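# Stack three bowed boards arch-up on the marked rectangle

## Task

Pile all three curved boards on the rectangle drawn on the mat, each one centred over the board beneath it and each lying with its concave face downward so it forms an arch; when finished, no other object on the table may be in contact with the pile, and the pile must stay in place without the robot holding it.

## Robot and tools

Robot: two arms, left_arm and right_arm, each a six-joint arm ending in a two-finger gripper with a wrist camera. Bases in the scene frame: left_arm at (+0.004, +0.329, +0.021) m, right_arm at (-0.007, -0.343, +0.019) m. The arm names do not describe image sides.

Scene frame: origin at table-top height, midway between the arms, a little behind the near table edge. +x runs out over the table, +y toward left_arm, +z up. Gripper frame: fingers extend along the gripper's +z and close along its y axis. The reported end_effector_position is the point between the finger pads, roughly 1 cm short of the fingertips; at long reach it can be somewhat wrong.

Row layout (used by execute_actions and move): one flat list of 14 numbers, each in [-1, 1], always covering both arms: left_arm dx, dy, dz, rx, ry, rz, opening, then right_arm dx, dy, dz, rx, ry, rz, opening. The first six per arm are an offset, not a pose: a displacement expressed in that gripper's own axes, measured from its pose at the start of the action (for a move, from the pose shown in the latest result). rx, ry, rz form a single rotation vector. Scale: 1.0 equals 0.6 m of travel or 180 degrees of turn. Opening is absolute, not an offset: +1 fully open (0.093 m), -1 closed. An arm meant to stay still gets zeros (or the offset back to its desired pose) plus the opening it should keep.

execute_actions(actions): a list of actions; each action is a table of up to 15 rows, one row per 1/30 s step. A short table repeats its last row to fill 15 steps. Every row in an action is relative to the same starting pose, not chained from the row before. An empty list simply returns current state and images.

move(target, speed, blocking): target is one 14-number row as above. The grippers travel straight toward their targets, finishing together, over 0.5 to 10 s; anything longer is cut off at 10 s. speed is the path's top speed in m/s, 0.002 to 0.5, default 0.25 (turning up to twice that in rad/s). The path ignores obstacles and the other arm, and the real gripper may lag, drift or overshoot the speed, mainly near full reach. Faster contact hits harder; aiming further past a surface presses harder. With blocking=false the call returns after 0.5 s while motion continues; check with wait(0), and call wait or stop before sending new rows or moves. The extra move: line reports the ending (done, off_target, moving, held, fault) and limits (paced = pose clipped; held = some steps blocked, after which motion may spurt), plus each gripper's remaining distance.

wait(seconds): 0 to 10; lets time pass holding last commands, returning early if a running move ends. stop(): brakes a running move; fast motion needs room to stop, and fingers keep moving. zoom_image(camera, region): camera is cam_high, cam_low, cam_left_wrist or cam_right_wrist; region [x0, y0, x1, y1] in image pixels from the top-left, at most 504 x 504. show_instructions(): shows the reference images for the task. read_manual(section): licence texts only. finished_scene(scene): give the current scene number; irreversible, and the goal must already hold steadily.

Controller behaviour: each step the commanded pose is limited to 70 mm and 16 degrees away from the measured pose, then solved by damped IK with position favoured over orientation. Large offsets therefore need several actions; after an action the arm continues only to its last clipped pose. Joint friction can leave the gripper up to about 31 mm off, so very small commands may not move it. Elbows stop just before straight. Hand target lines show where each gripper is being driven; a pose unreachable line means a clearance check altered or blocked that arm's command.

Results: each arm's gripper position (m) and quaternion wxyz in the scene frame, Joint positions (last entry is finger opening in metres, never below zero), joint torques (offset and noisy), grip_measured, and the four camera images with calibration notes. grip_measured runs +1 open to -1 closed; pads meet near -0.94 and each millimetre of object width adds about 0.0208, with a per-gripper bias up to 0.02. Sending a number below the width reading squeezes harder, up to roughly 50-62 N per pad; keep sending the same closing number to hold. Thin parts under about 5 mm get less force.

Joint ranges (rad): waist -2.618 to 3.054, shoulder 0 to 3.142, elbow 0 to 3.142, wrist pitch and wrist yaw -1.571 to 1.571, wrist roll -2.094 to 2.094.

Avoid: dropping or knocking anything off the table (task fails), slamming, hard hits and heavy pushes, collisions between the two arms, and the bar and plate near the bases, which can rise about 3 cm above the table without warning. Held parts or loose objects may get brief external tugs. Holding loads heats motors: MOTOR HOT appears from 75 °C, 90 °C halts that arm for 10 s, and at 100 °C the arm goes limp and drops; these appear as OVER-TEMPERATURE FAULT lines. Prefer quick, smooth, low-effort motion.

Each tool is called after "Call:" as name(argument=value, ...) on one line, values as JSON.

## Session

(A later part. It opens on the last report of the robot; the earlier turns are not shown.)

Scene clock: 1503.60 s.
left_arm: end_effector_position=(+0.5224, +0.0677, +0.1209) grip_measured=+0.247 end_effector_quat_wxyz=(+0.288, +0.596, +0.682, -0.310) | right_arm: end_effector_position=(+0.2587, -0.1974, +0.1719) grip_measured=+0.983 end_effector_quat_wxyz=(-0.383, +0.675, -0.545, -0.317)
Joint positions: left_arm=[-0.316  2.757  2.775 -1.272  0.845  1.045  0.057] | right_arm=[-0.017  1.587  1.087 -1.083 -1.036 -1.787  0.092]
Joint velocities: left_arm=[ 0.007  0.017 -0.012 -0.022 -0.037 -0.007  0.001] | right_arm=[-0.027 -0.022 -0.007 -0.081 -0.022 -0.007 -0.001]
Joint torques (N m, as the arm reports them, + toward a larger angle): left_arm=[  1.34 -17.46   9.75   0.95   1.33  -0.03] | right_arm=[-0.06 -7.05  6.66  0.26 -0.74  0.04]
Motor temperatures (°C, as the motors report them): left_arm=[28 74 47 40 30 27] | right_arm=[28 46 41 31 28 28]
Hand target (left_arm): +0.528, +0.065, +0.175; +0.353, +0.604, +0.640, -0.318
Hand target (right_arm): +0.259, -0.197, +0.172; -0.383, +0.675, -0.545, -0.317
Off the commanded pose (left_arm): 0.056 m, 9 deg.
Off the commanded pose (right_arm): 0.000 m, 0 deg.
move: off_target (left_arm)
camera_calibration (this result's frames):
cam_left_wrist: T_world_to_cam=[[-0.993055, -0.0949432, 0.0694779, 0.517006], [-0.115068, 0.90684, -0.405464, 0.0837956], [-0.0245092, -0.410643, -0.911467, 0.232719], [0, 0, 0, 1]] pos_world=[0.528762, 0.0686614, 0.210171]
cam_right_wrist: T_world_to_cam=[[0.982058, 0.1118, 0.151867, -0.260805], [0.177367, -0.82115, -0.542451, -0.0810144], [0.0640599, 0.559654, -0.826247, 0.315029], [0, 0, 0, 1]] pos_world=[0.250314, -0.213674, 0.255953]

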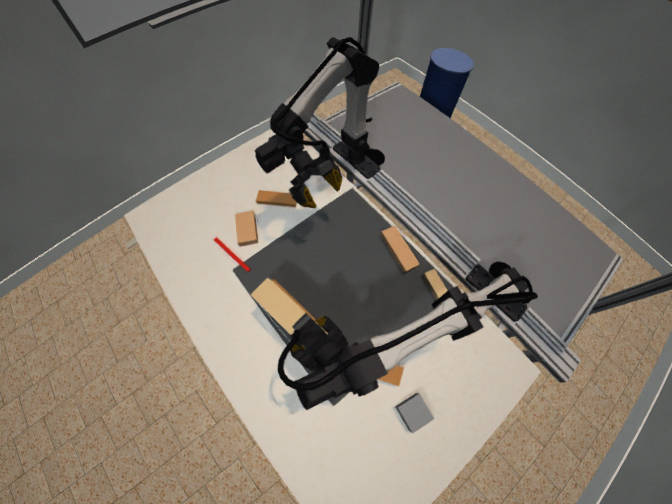

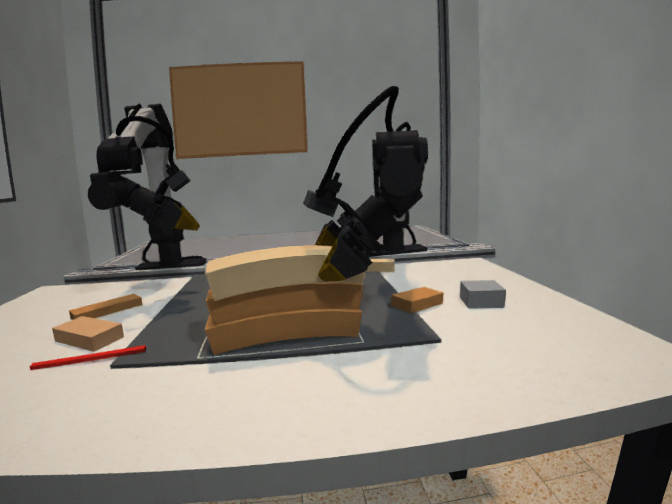

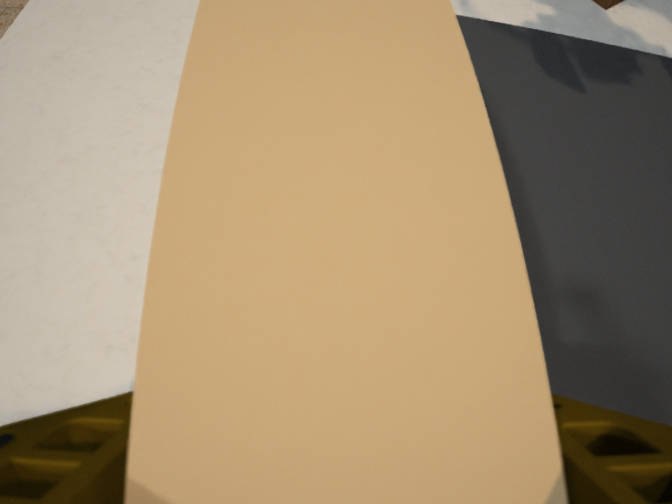

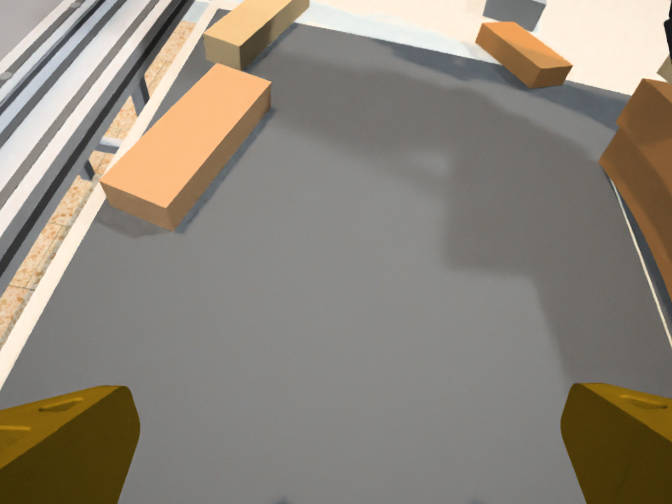

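Call:
move(target=[0,0,0,0,0,0,1,0,0,0,0,0,0,1])

Call:
move(target=[-0.01,-0.01,-0.11,0,0,0,1,0,0,0,0,0,0,1], speed=0.1)

Call:
move(target=[0,-0.1,-0.15,0,0,0,1,0,0,0,0,0,0,1])

Call:
move(target=[0,-0.38,0,0,0,0,1,0,0,0,0,0,0,1])

Call:
zoom_image(camera="cam_high", region=[200, 230, 420, 410])

Call:
zoom_image(camera="cam_low", region=[150, 180, 410, 370])

Scene clock: 1508.60 s.
left_arm: end_effector_position=(+0.5220, +0.0680, +0.1195) grip_measured=+1.000 end_effector_quat_wxyz=(+0.286, +0.597, +0.683, -0.310) | right_arm: end_effector_position=(+0.2587, -0.1974, +0.1719) grip_measured=+0.983 end_effector_quat_wxyz=(-0.383, +0.675, -0.545, -0.317)
Joint positions: left_arm=[-0.316  2.759  2.775 -1.275  0.843  1.047  0.093] | right_arm=[-0.017  1.587  1.087 -1.083 -1.036 -1.787  0.092]
Joint velocities: left_arm=[-0.007 -0.022 -0.012  0.022 -0.037  0.007  0.   ] | right_arm=[-0.007 -0.012 -0.002 -0.007 -0.066 -0.022  0.001]
Joint torques (N m, as the arm reports them, + toward a larger angle): left_arm=[  0.04 -13.73   6.35   0.73   0.41  -0.08] | right_arm=[-0.21 -6.91  6.62  0.22 -0.68 -0.01]
Motor temperatures (°C, as the motors report them): left_arm=[28 79 48 39 31 27] | right_arm=[28 46 41 31 28 28]
Hand target (left_arm): +0.522, +0.068, +0.121; +0.288, +0.596, +0.682, -0.310
Hand target (right_arm): +0.259, -0.197, +0.172; -0.383, +0.675, -0.545, -0.317
Off the commanded pose (left_arm): 0.002 m, 0 deg.
Off the commanded pose (right_arm): 0.000 m, 0 deg.
MOTOR HOT: a motor of the left arm reached 75 °C. Now the hottest motor of the left arm, joint 2 (shoulder), reports 79 °C. The controller's stop level is 90 °C. To cool a motor, set the load down, stop pushing, or move to a pose that needs little force.
move: done
camera_calibration (this result's frames):
cam_left_wrist: T_world_to_cam=[[-0.992947, -0.0943613, 0.0717854, 0.516354], [-0.115397, 0.908147, -0.402432, 0.0825676], [-0.0272177, -0.407878, -0.912631, 0.232901], [0, 0, 0, 1]] pos_world=[0.528579, 0.0687352, 0.208713]
cam_right_wrist: T_world_to_cam=[[0.982058, 0.1118, 0.151867, -0.260805], [0.177367, -0.82115, -0.542451, -0.0810144], [0.0640599, 0.559654, -0.826247, 0.315029], [0, 0, 0, 1]] pos_world=[0.250314, -0.213674, 0.255953]

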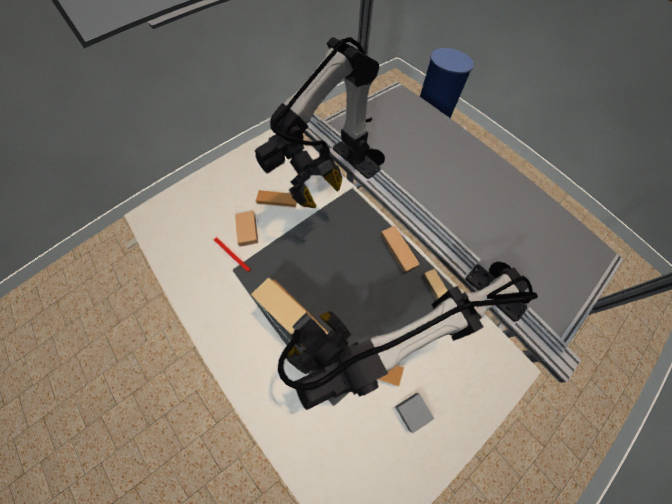

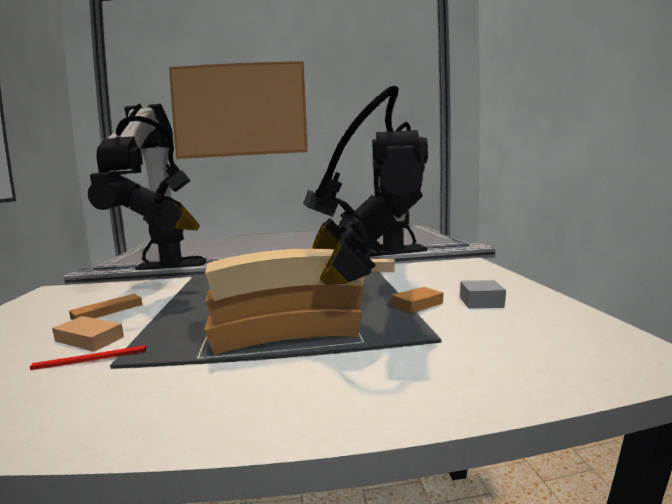

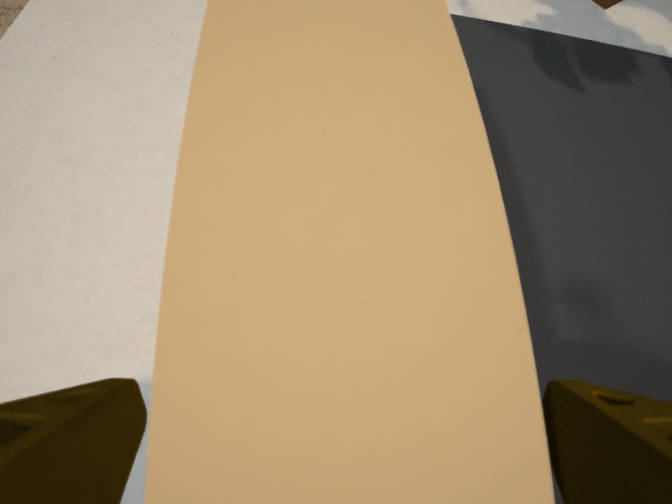

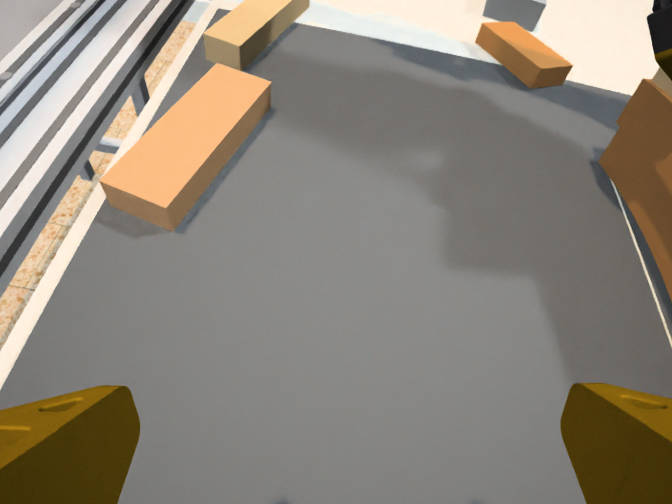

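Scene clock: 1509.80 s.
left_arm: end_effector_position=(+0.5149, +0.1102, +0.1515) grip_measured=+1.000 end_effector_quat_wxyz=(+0.285, +0.590, +0.690, -0.308) | right_arm: end_effector_position=(+0.2587, -0.1974, +0.1719) grip_measured=+0.983 end_effector_quat_wxyz=(-0.383, +0.675, -0.545, -0.317)
Joint positions: left_arm=[-0.241  2.715  2.826 -1.443  0.856  1.132  0.093] | right_arm=[-0.017  1.587  1.087 -1.083 -1.036 -1.787  0.092]
Joint velocities: left_arm=[-0.017  0.012 -0.002 -0.051 -0.022 -0.022  0.   ] | right_arm=[-0.002  0.002 -0.002 -0.037  0.007 -0.022 -0.001]
Joint torques (N m, as the arm reports them, + toward a larger angle): left_arm=[  0.99 -14.61   7.48   0.55   0.49  -0.05] | right_arm=[-0.12 -7.11  6.38  0.25 -0.74  0.  ]
Motor temperatures (°C, as the motors report them): left_arm=[28 79 48 39 30 27] | right_arm=[28 46 41 31 28 28]
Hand target (left_arm): +0.515, +0.114, +0.167; +0.298, +0.591, +0.685, -0.305
Hand target (right_arm): +0.259, -0.197, +0.172; -0.383, +0.675, -0.545, -0.317
Off the commanded pose (left_arm): 0.016 m, 1 deg.
Off the commanded pose (right_arm): 0.000 m, 0 deg.
MOTOR HOT: still on. Now the hottest motor of the left arm, joint 2 (shoulder), reports 79 °C; the controller's stop level is 90 °C.
elbow stopped short (left arm): the move would have taken joint 3 (elbow) straighter than the controller allows; a more bent joint 3 avoids this.
move: off_target (left_arm)
camera_calibration (this result's frames):
cam_left_wrist: T_world_to_cam=[[-0.990511, -0.112507, 0.0789354, 0.510633], [-0.134781, 0.907517, -0.397803, 0.065688], [-0.0268799, -0.404667, -0.914069, 0.278846], [0, 0, 0, 1]] pos_world=[0.522137, 0.110676, 0.240708]
cam_right_wrist: T_world_to_cam=[[0.982058, 0.1118, 0.151867, -0.260805], [0.177367, -0.82115, -0.542451, -0.0810144], [0.0640599, 0.559654, -0.826247, 0.315029], [0, 0, 0, 1]] pos_world=[0.250314, -0.213674, 0.255953]

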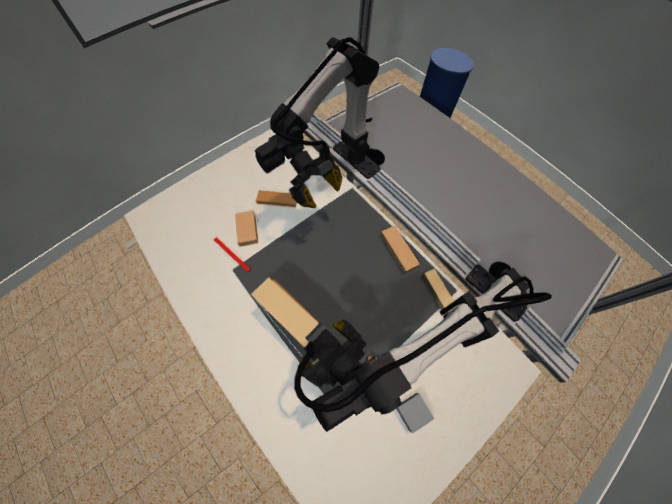

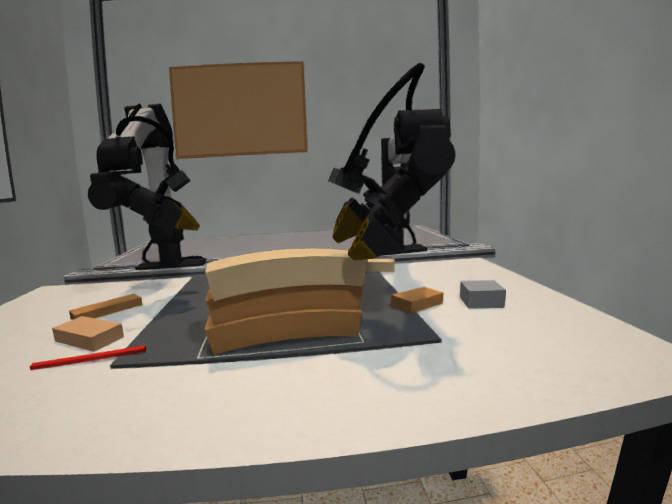

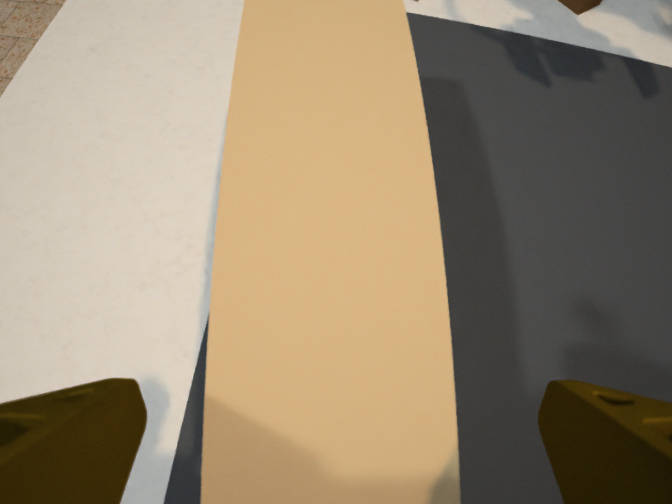

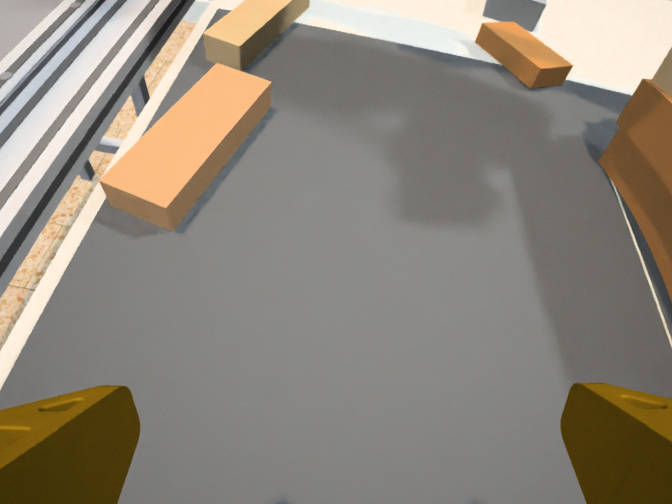

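Scene clock: 1510.90 s.
left_arm: end_effector_position=(+0.4499, +0.1714, +0.2116) grip_measured=+1.000 end_effector_quat_wxyz=(+0.273, +0.587, +0.695, -0.313) | right_arm: end_effector_position=(+0.2587, -0.1974, +0.1719) grip_measured=+0.983 end_effector_quat_wxyz=(-0.383, +0.675, -0.545, -0.317)
Joint positions: left_arm=[-0.129  2.301  2.309 -1.499  0.868  1.305  0.093] | right_arm=[-0.017  1.587  1.087 -1.083 -1.036 -1.787  0.092]
Joint velocities: left_arm=[-0.002 -0.002 -0.012  0.066 -0.007 -0.007  0.   ] | right_arm=[-0.002  0.007 -0.017  0.007  0.007 -0.007  0.   ]
Joint torques (N m, as the arm reports them, + toward a larger angle): left_arm=[  0.33 -12.46   4.4    0.55   0.54   0.02] | right_arm=[-0.13 -7.16  6.46  0.23 -0.67  0.03]
Motor temperatures (°C, as the motors report them): left_arm=[28 80 48 39 30 27] | right_arm=[28 46 41 31 28 28]
Hand target (left_arm): +0.452, +0.172, +0.215; +0.284, +0.590, +0.690, -0.309
Hand target (right_arm): +0.259, -0.197, +0.172; -0.383, +0.675, -0.545, -0.317
Off the commanded pose (left_arm): 0.005 m, 2 deg.
Off the commanded pose (right_arm): 0.000 m, 0 deg.
MOTOR HOT: still on. Now the hottest motor of the left arm, joint 2 (shoulder), reports 80 °C; the controller's stop level is 90 °C.
move: done
camera_calibration (this result's frames):
cam_left_wrist: T_world_to_cam=[[-0.988103, -0.113047, 0.104273, 0.442077], [-0.144922, 0.911365, -0.385243, 0.0265166], [-0.0514801, -0.395771, -0.916905, 0.366944], [0, 0, 0, 1]] pos_world=[0.45955, 0.171035, 0.300572]
cam_right_wrist: T_world_to_cam=[[0.982058, 0.1118, 0.151867, -0.260805], [0.177367, -0.82115, -0.542451, -0.0810144], [0.0640599, 0.559654, -0.826247, 0.315029], [0, 0, 0, 1]] pos_world=[0.250314, -0.213674, 0.255953]

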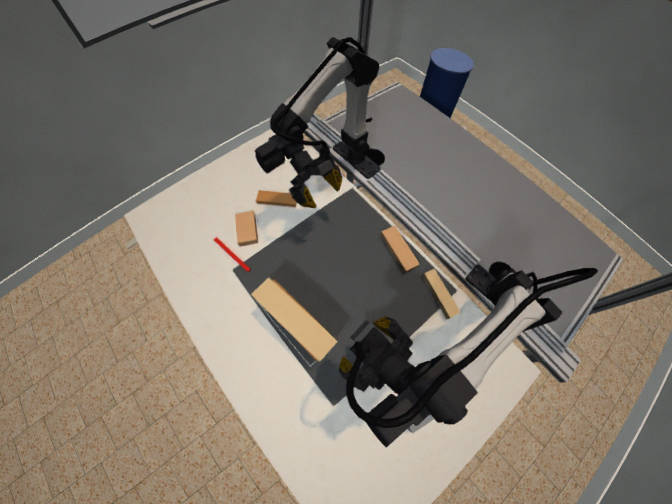

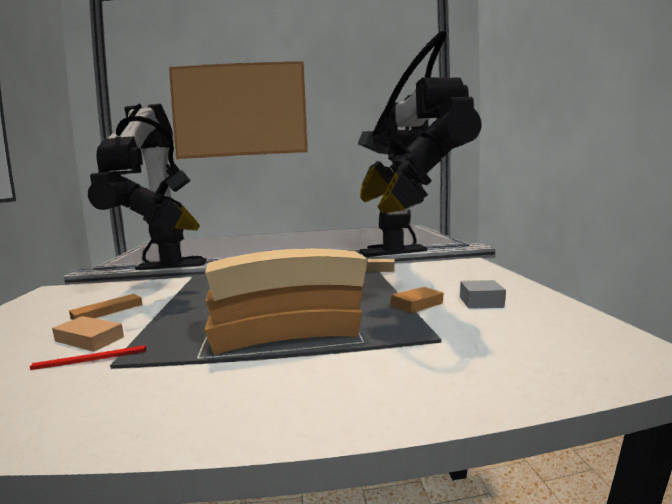

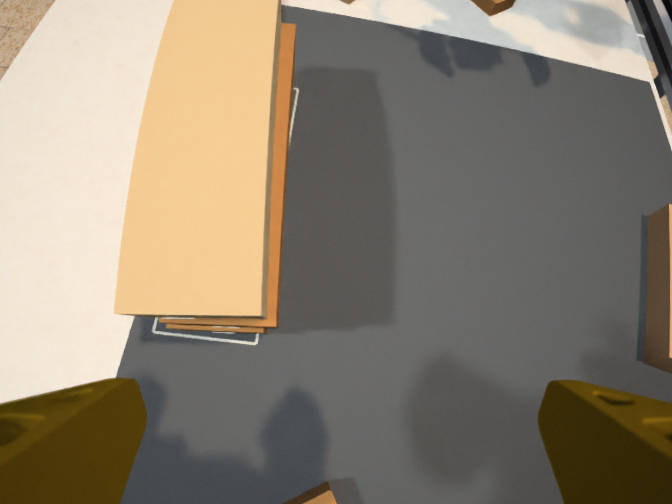

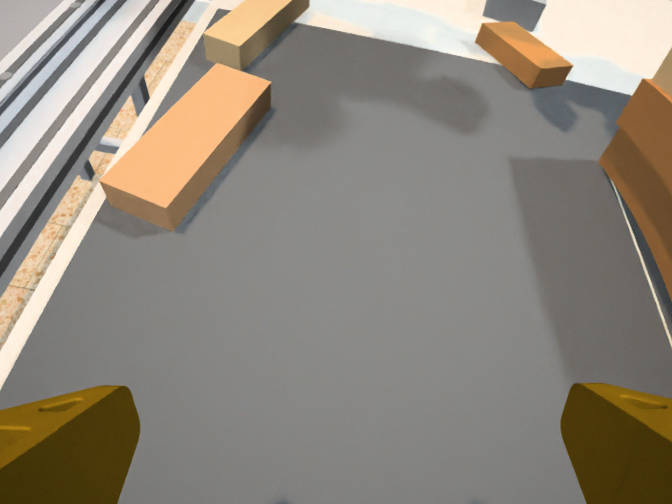

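Scene clock: 1512.40 s.
left_arm: end_effector_position=(+0.2249, +0.1469, +0.2386) grip_measured=+1.000 end_effector_quat_wxyz=(+0.270, +0.584, +0.697, -0.316) | right_arm: end_effector_position=(+0.2587, -0.1974, +0.1719) grip_measured=+0.983 end_effector_quat_wxyz=(-0.383, +0.675, -0.545, -0.317)
Joint positions: left_arm=[-0.292  1.332  1.206 -1.185  0.842  1.055  0.093] | right_arm=[-0.017  1.587  1.087 -1.083 -1.036 -1.787  0.092]
Joint velocities: left_arm=[ 0.002  0.012 -0.012  0.022 -0.081  0.037  0.   ] | right_arm=[ 0.002 -0.002  0.002 -0.022 -0.022  0.007  0.   ]
Joint torques (N m, as the arm reports them, + toward a larger angle): left_arm=[-0.57 -4.7   4.93  0.87  0.36 -0.14] | right_arm=[-0.04 -7.03  6.53  0.21 -0.78  0.01]
Motor temperatures (°C, as the motors report them): left_arm=[28 79 48 39 30 27] | right_arm=[28 46 41 31 28 28]
Hand target (left_arm): +0.224, +0.145, +0.235; +0.273, +0.587, +0.695, -0.312
Hand target (right_arm): +0.259, -0.197, +0.172; -0.383, +0.675, -0.545, -0.317
Off the commanded pose (left_arm): 0.002 m, 1 deg.
Off the commanded pose (right_arm): 0.000 m, 0 deg.
MOTOR HOT: still on. Now the hottest motor of the left arm, joint 2 (shoulder), reports 79 °C; the controller's stop level is 90 °C.
move: done
camera_calibration (this result's frames):
cam_left_wrist: T_world_to_cam=[[-0.986668, -0.11582, 0.114336, 0.2118], [-0.151462, 0.910531, -0.384699, 0.0281766], [-0.0595507, -0.396887, -0.915934, 0.372126], [0, 0, 0, 1]] pos_world=[0.235404, 0.146567, 0.327466]
cam_right_wrist: T_world_to_cam=[[0.982058, 0.1118, 0.151867, -0.260805], [0.177367, -0.82115, -0.542451, -0.0810144], [0.0640599, 0.559654, -0.826247, 0.315029], [0, 0, 0, 1]] pos_world=[0.250314, -0.213674, 0.255953]

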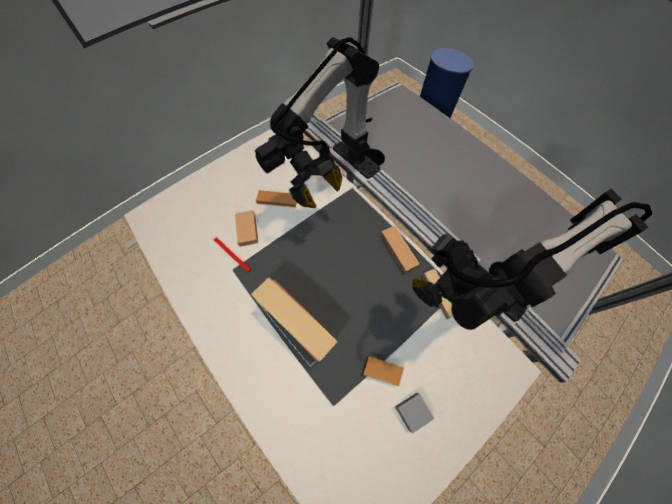

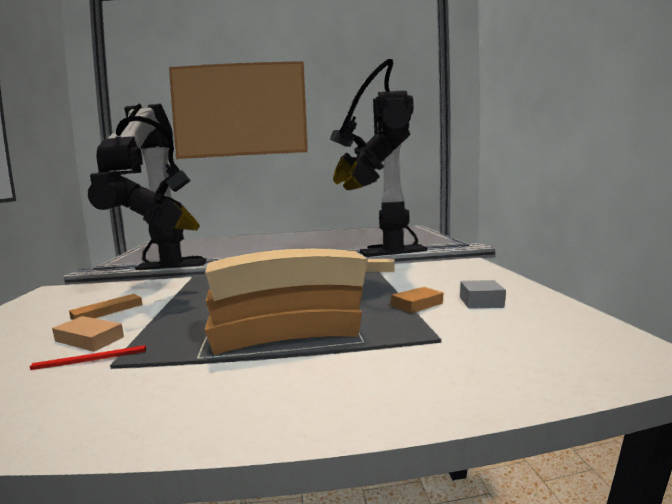

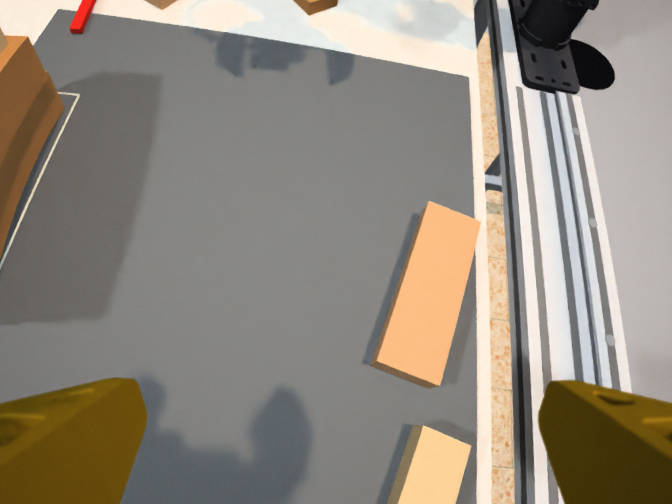

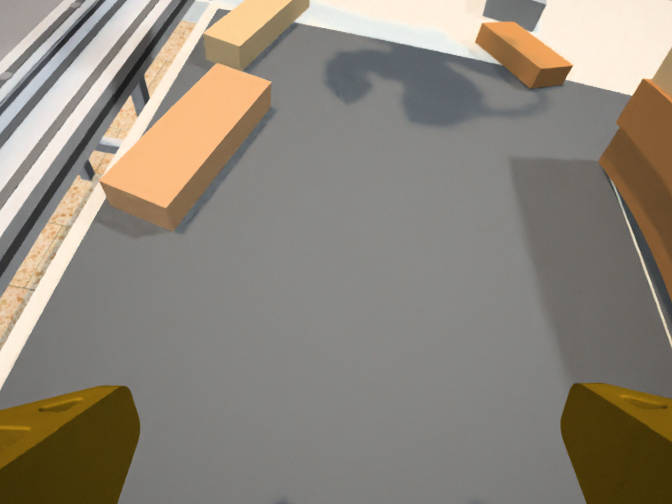

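Region (200, 230, 420, 410) of cam_high's 672x504 image, scaled by 2.291, with more detail than that image has; it fills the top 412 rows of this view, and the rest is white.

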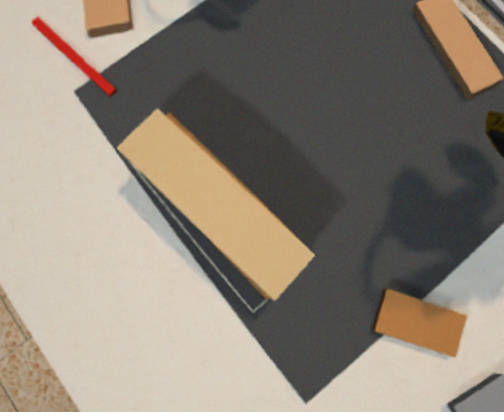

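Region (150, 180, 410, 370) of cam_low's 672x504 image, scaled by 1.938, with more detail than that image has; it fills the top 368 rows of this view, and the rest is white.

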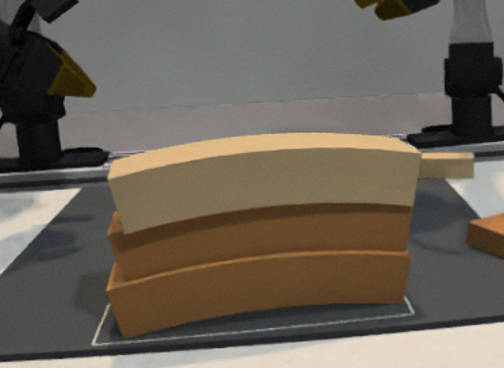

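Call:
move(target=[0,0,0,0,0,0,1,0.138,-0.442,0.073,-0.028,0,0.0475,1], speed=0.2)

Scene clock: 1520.83 s.
left_arm: end_effector_position=(+0.2254, +0.1468, +0.2387) grip_measured=+1.000 end_effector_quat_wxyz=(+0.271, +0.584, +0.698, -0.315) | right_arm: end_effector_position=(+0.5365, -0.1750, +0.1381) grip_measured=+0.983 end_effector_quat_wxyz=(-0.398, +0.623, -0.598, -0.311)
Joint positions: left_arm=[-0.292  1.332  1.206 -1.182  0.841  1.052  0.093] | right_arm=[ 0.022  2.804  2.86  -1.375 -1.035 -1.427  0.092]
Joint velocities: left_arm=[-0.022 -0.007  0.002 -0.051  0.007  0.037  0.   ] | right_arm=[ 0.002  0.002  0.002 -0.022 -0.022  0.037 -0.001]
Joint torques (N m, as the arm reports them, + toward a larger angle): left_arm=[ 0.21 -4.11  6.25  0.67  0.42 -0.05] | right_arm=[  0.62 -14.45   7.85   0.46  -0.75  -0.03]
Motor temperatures (°C, as the motors report them): left_arm=[28 75 47 38 30 27] | right_arm=[28 46 41 31 28 28]
Hand target (left_arm): +0.225, +0.147, +0.239; +0.270, +0.584, +0.697, -0.316
Hand target (right_arm): +0.533, -0.169, +0.125; -0.385, +0.617, -0.603, -0.328
Off the commanded pose (left_arm): 0.001 m, 0 deg.
Off the commanded pose (right_arm): 0.014 m, 11 deg.
MOTOR HOT: still on. Now the hottest motor of the left arm, joint 2 (shoulder), reports 75 °C; the controller's stop level is 90 °C.
elbow stopped short (right arm): the move would have taken joint 3 (elbow) straighter than the controller allows; a more bent joint 3 avoids this.
move: off_target (right_arm)
camera_calibration (this result's frames):
cam_left_wrist: T_world_to_cam=[[-0.986468, -0.117959, 0.113866, 0.212678], [-0.153247, 0.910243, -0.384673, 0.0287324], [-0.0582702, -0.396917, -0.916003, 0.371913], [0, 0, 0, 1]] pos_world=[0.235875, 0.146553, 0.327509]
cam_right_wrist: T_world_to_cam=[[0.993895, -0.0316227, 0.105697, -0.556065], [0.0336503, -0.8255, -0.563398, -0.0509429], [0.105069, 0.563516, -0.819396, 0.234539], [0, 0, 0, 1]] pos_world=[0.529742, -0.191804, 0.222254]

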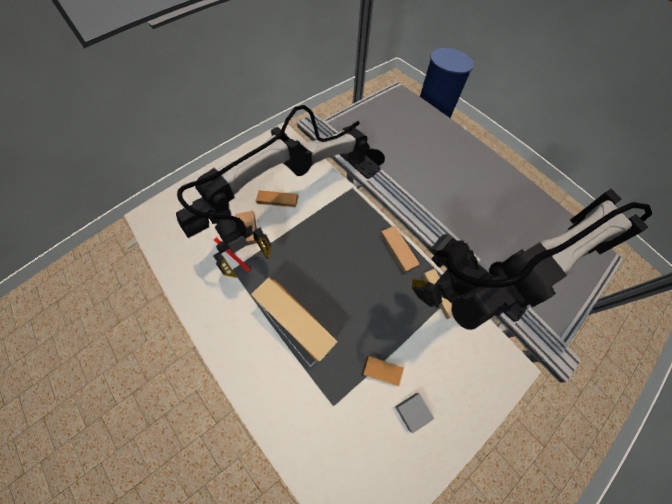

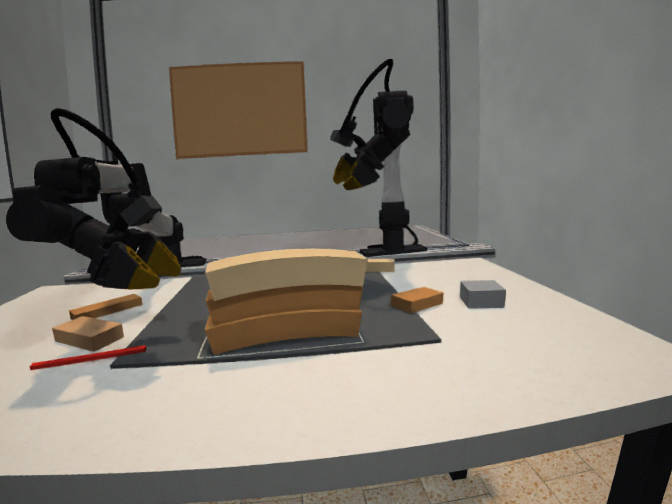

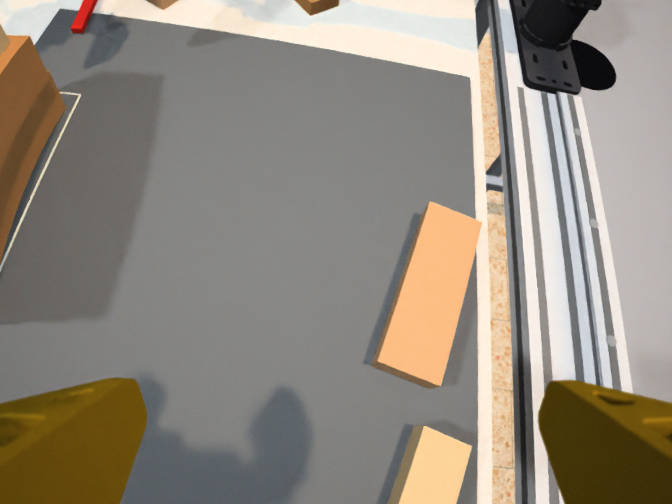

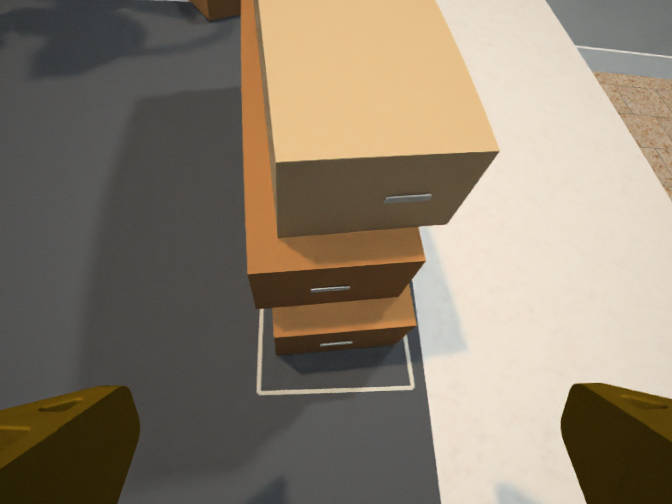

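Call:
move(target=[0,0,0,0,0,0,1,-0.051,0.004,0.105,0,0,0,1], speed=0.06)

Call:
zoom_image(camera="cam_low", region=[100, 180, 400, 370])

Scene clock: 1528.20 s.
left_arm: end_effector_position=(+0.2254, +0.1468, +0.2387) grip_measured=+1.000 end_effector_quat_wxyz=(+0.271, +0.584, +0.698, -0.315) | right_arm: end_effector_position=(+0.5378, -0.1070, +0.1439) grip_measured=+0.983 end_effector_quat_wxyz=(-0.400, +0.630, -0.586, -0.316)
Joint positions: left_arm=[-0.292  1.332  1.206 -1.182  0.841  1.052  0.093] | right_arm=[ 0.146  2.804  2.86  -1.21  -1.011 -1.246  0.092]
Joint velocities: left_arm=[ 0.007 -0.002 -0.007 -0.037 -0.051 -0.051  0.   ] | right_arm=[ 0.012 -0.012  0.002  0.051  0.022  0.022 -0.002]
Joint torques (N m, as the arm reports them, + toward a larger angle): left_arm=[-0.08 -4.09  6.25  0.72  0.42 -0.11] | right_arm=[  0.19 -17.72   4.98   1.08  -0.51   0.07]
Motor temperatures (°C, as the motors report them): left_arm=[28 71 47 38 30 27] | right_arm=[28 50 41 31 28 28]
Hand target (left_arm): +0.225, +0.147, +0.239; +0.271, +0.584, +0.698, -0.315
Hand target (right_arm): +0.537, -0.105, +0.134; -0.389, +0.629, -0.594, -0.318
Off the commanded pose (left_arm): 0.000 m, 0 deg.
Off the commanded pose (right_arm): 0.011 m, 2 deg.
MOTOR HOT: cleared. Now the hottest motor of the left arm, joint 2 (shoulder), reports 71 °C.
move: off_target (right_arm)
camera_calibration (this result's frames):
cam_left_wrist: T_world_to_cam=[[-0.986468, -0.117959, 0.113866, 0.212678], [-0.153247, 0.910243, -0.384673, 0.0287324], [-0.0582702, -0.396917, -0.916003, 0.371913], [0, 0, 0, 1]] pos_world=[0.235875, 0.146553, 0.327509]
cam_right_wrist: T_world_to_cam=[[0.993358, -0.00577752, 0.114917, -0.554122], [0.0612372, -0.818997, -0.57052, -0.00473885], [0.0974126, 0.573768, -0.813204, 0.20518], [0, 0, 0, 1]] pos_world=[0.530745, -0.124808, 0.227827]

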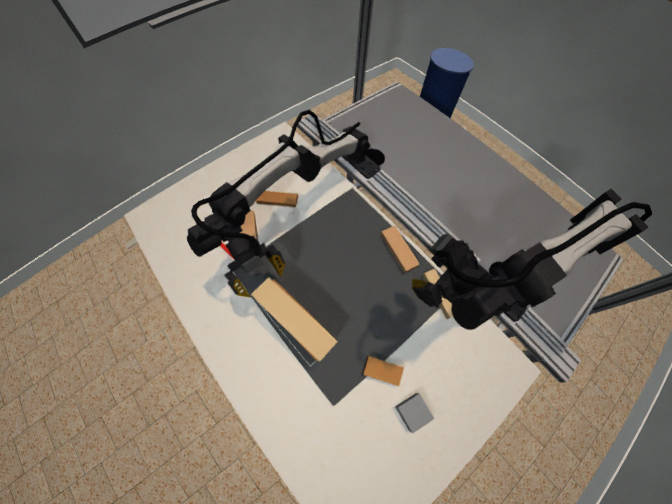

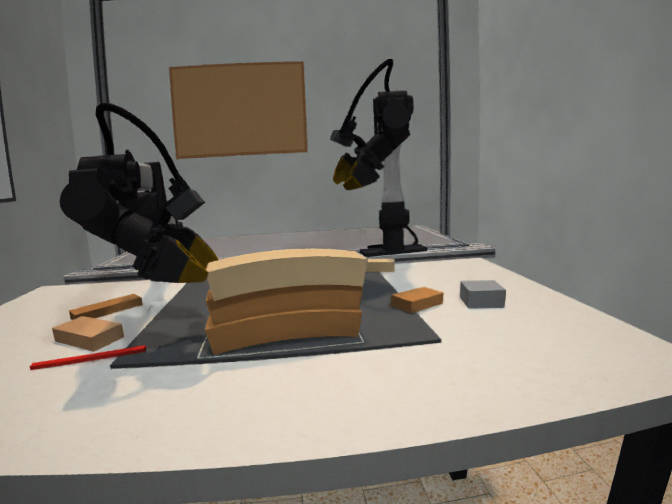

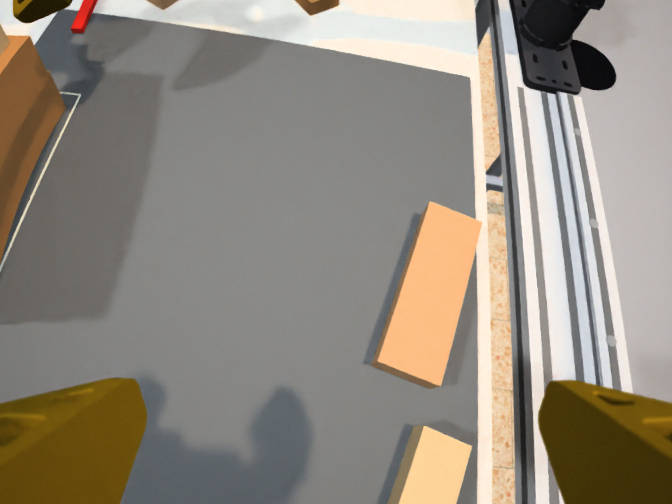

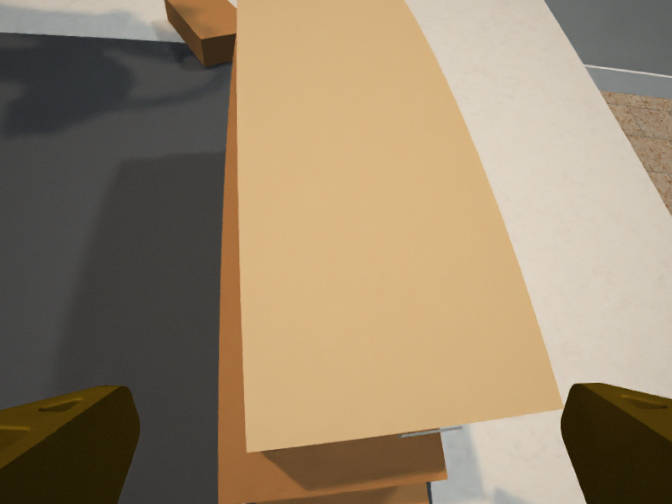

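Region (100, 180, 400, 370) of cam_low's 672x504 image, scaled by 1.680, with more detail than that image has; it fills the top 319 rows of this view, and the rest is white.

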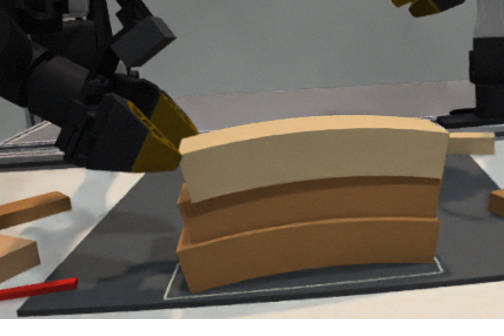

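Call:
move(target=[0,0,0,0,0,0,1,0.01,-0.015,0.065,0,0,0,1], speed=0.03)

Call:
zoom_image(camera="cam_low", region=[100, 180, 400, 370])

Scene clock: 1532.80 s.
left_arm: end_effector_position=(+0.2254, +0.1468, +0.2387) grip_measured=+1.000 end_effector_quat_wxyz=(+0.271, +0.584, +0.698, -0.315) | right_arm: end_effector_position=(+0.5477, -0.0810, +0.1345) grip_measured=+0.983 end_effector_quat_wxyz=(-0.412, +0.626, -0.583, -0.314)
Joint positions: left_arm=[-0.292  1.332  1.206 -1.182  0.841  1.052  0.093] | right_arm=[ 0.188  2.836  2.86  -1.076 -1.001 -1.148  0.092]
Joint velocities: left_arm=[-0.002  0.007 -0.012  0.007  0.037 -0.007  0.   ] | right_arm=[-0.012  0.012  0.002  0.022  0.051  0.066  0.   ]
Joint torques (N m, as the arm reports them, + toward a larger angle): left_arm=[ 0.09 -4.12  6.21  0.68  0.4  -0.13] | right_arm=[  0.35 -15.66   8.42   1.11  -0.49   0.13]
Motor temperatures (°C, as the motors report them): left_arm=[28 69 47 38 30 27] | right_arm=[28 53 41 31 28 28]
Hand target (left_arm): +0.225, +0.147, +0.239; +0.271, +0.584, +0.698, -0.315
Hand target (right_arm): +0.549, -0.076, +0.121; -0.405, +0.627, -0.587, -0.313
Off the commanded pose (left_arm): 0.000 m, 0 deg.
Off the commanded pose (right_arm): 0.015 m, 1 deg.
elbow stopped short (right arm): the move would have taken joint 3 (elbow) straighter than the controller allows; a more bent joint 3 avoids this.
move: off_target (right_arm)
camera_calibration (this result's frames):
cam_left_wrist: T_world_to_cam=[[-0.986468, -0.117959, 0.113866, 0.212678], [-0.153247, 0.910243, -0.384673, 0.0287324], [-0.0582702, -0.396917, -0.916003, 0.371913], [0, 0, 0, 1]] pos_world=[0.235875, 0.146553, 0.327509]
cam_right_wrist: T_world_to_cam=[[0.991294, -0.0175451, 0.130489, -0.564593], [0.0625928, -0.809124, -0.584295, 0.0125612], [0.115833, 0.587376, -0.800982, 0.171004], [0, 0, 0, 1]] pos_world=[0.539084, -0.100186, 0.217984]

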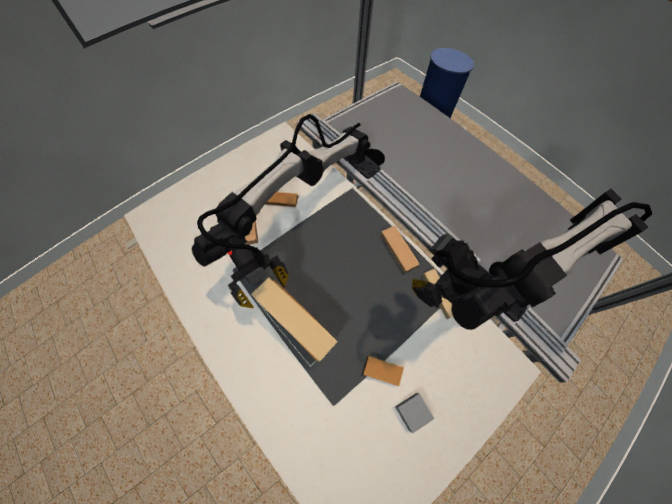

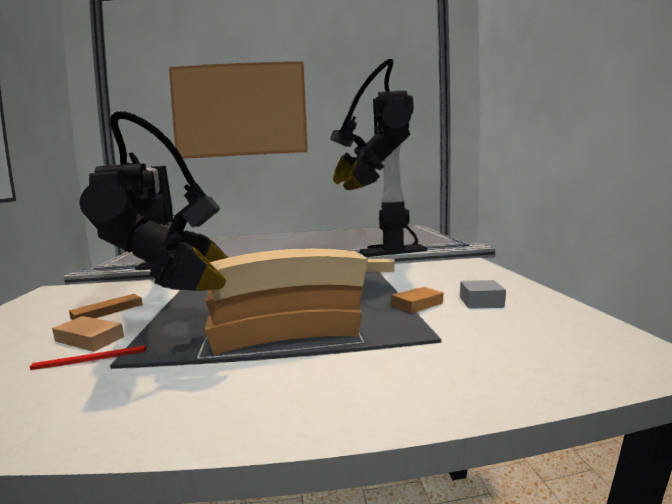

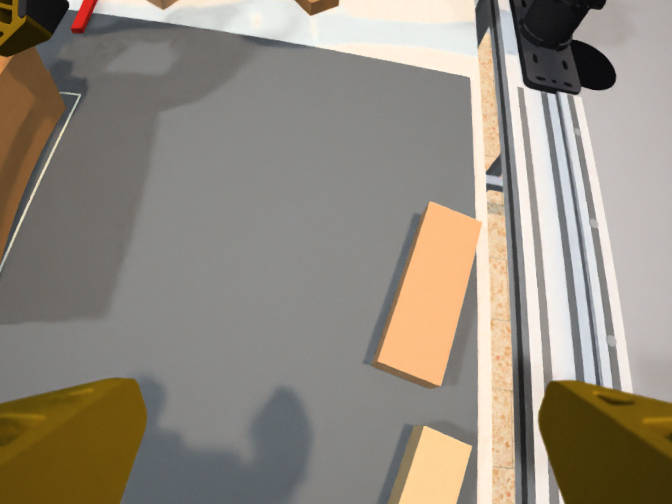

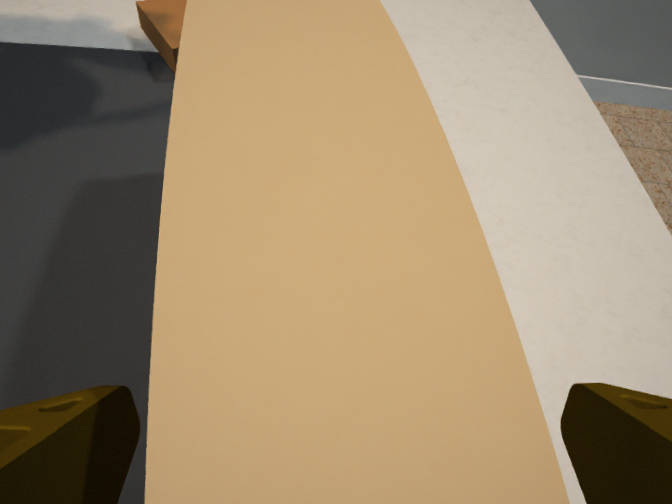

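Region (100, 180, 400, 370) of cam_low's 672x504 image, scaled by 1.680, with more detail than that image has; it fills the top 319 rows of this view, and the rest is white.

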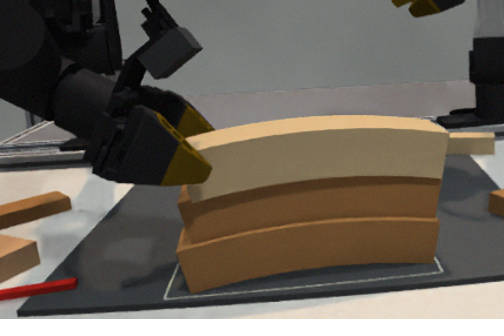

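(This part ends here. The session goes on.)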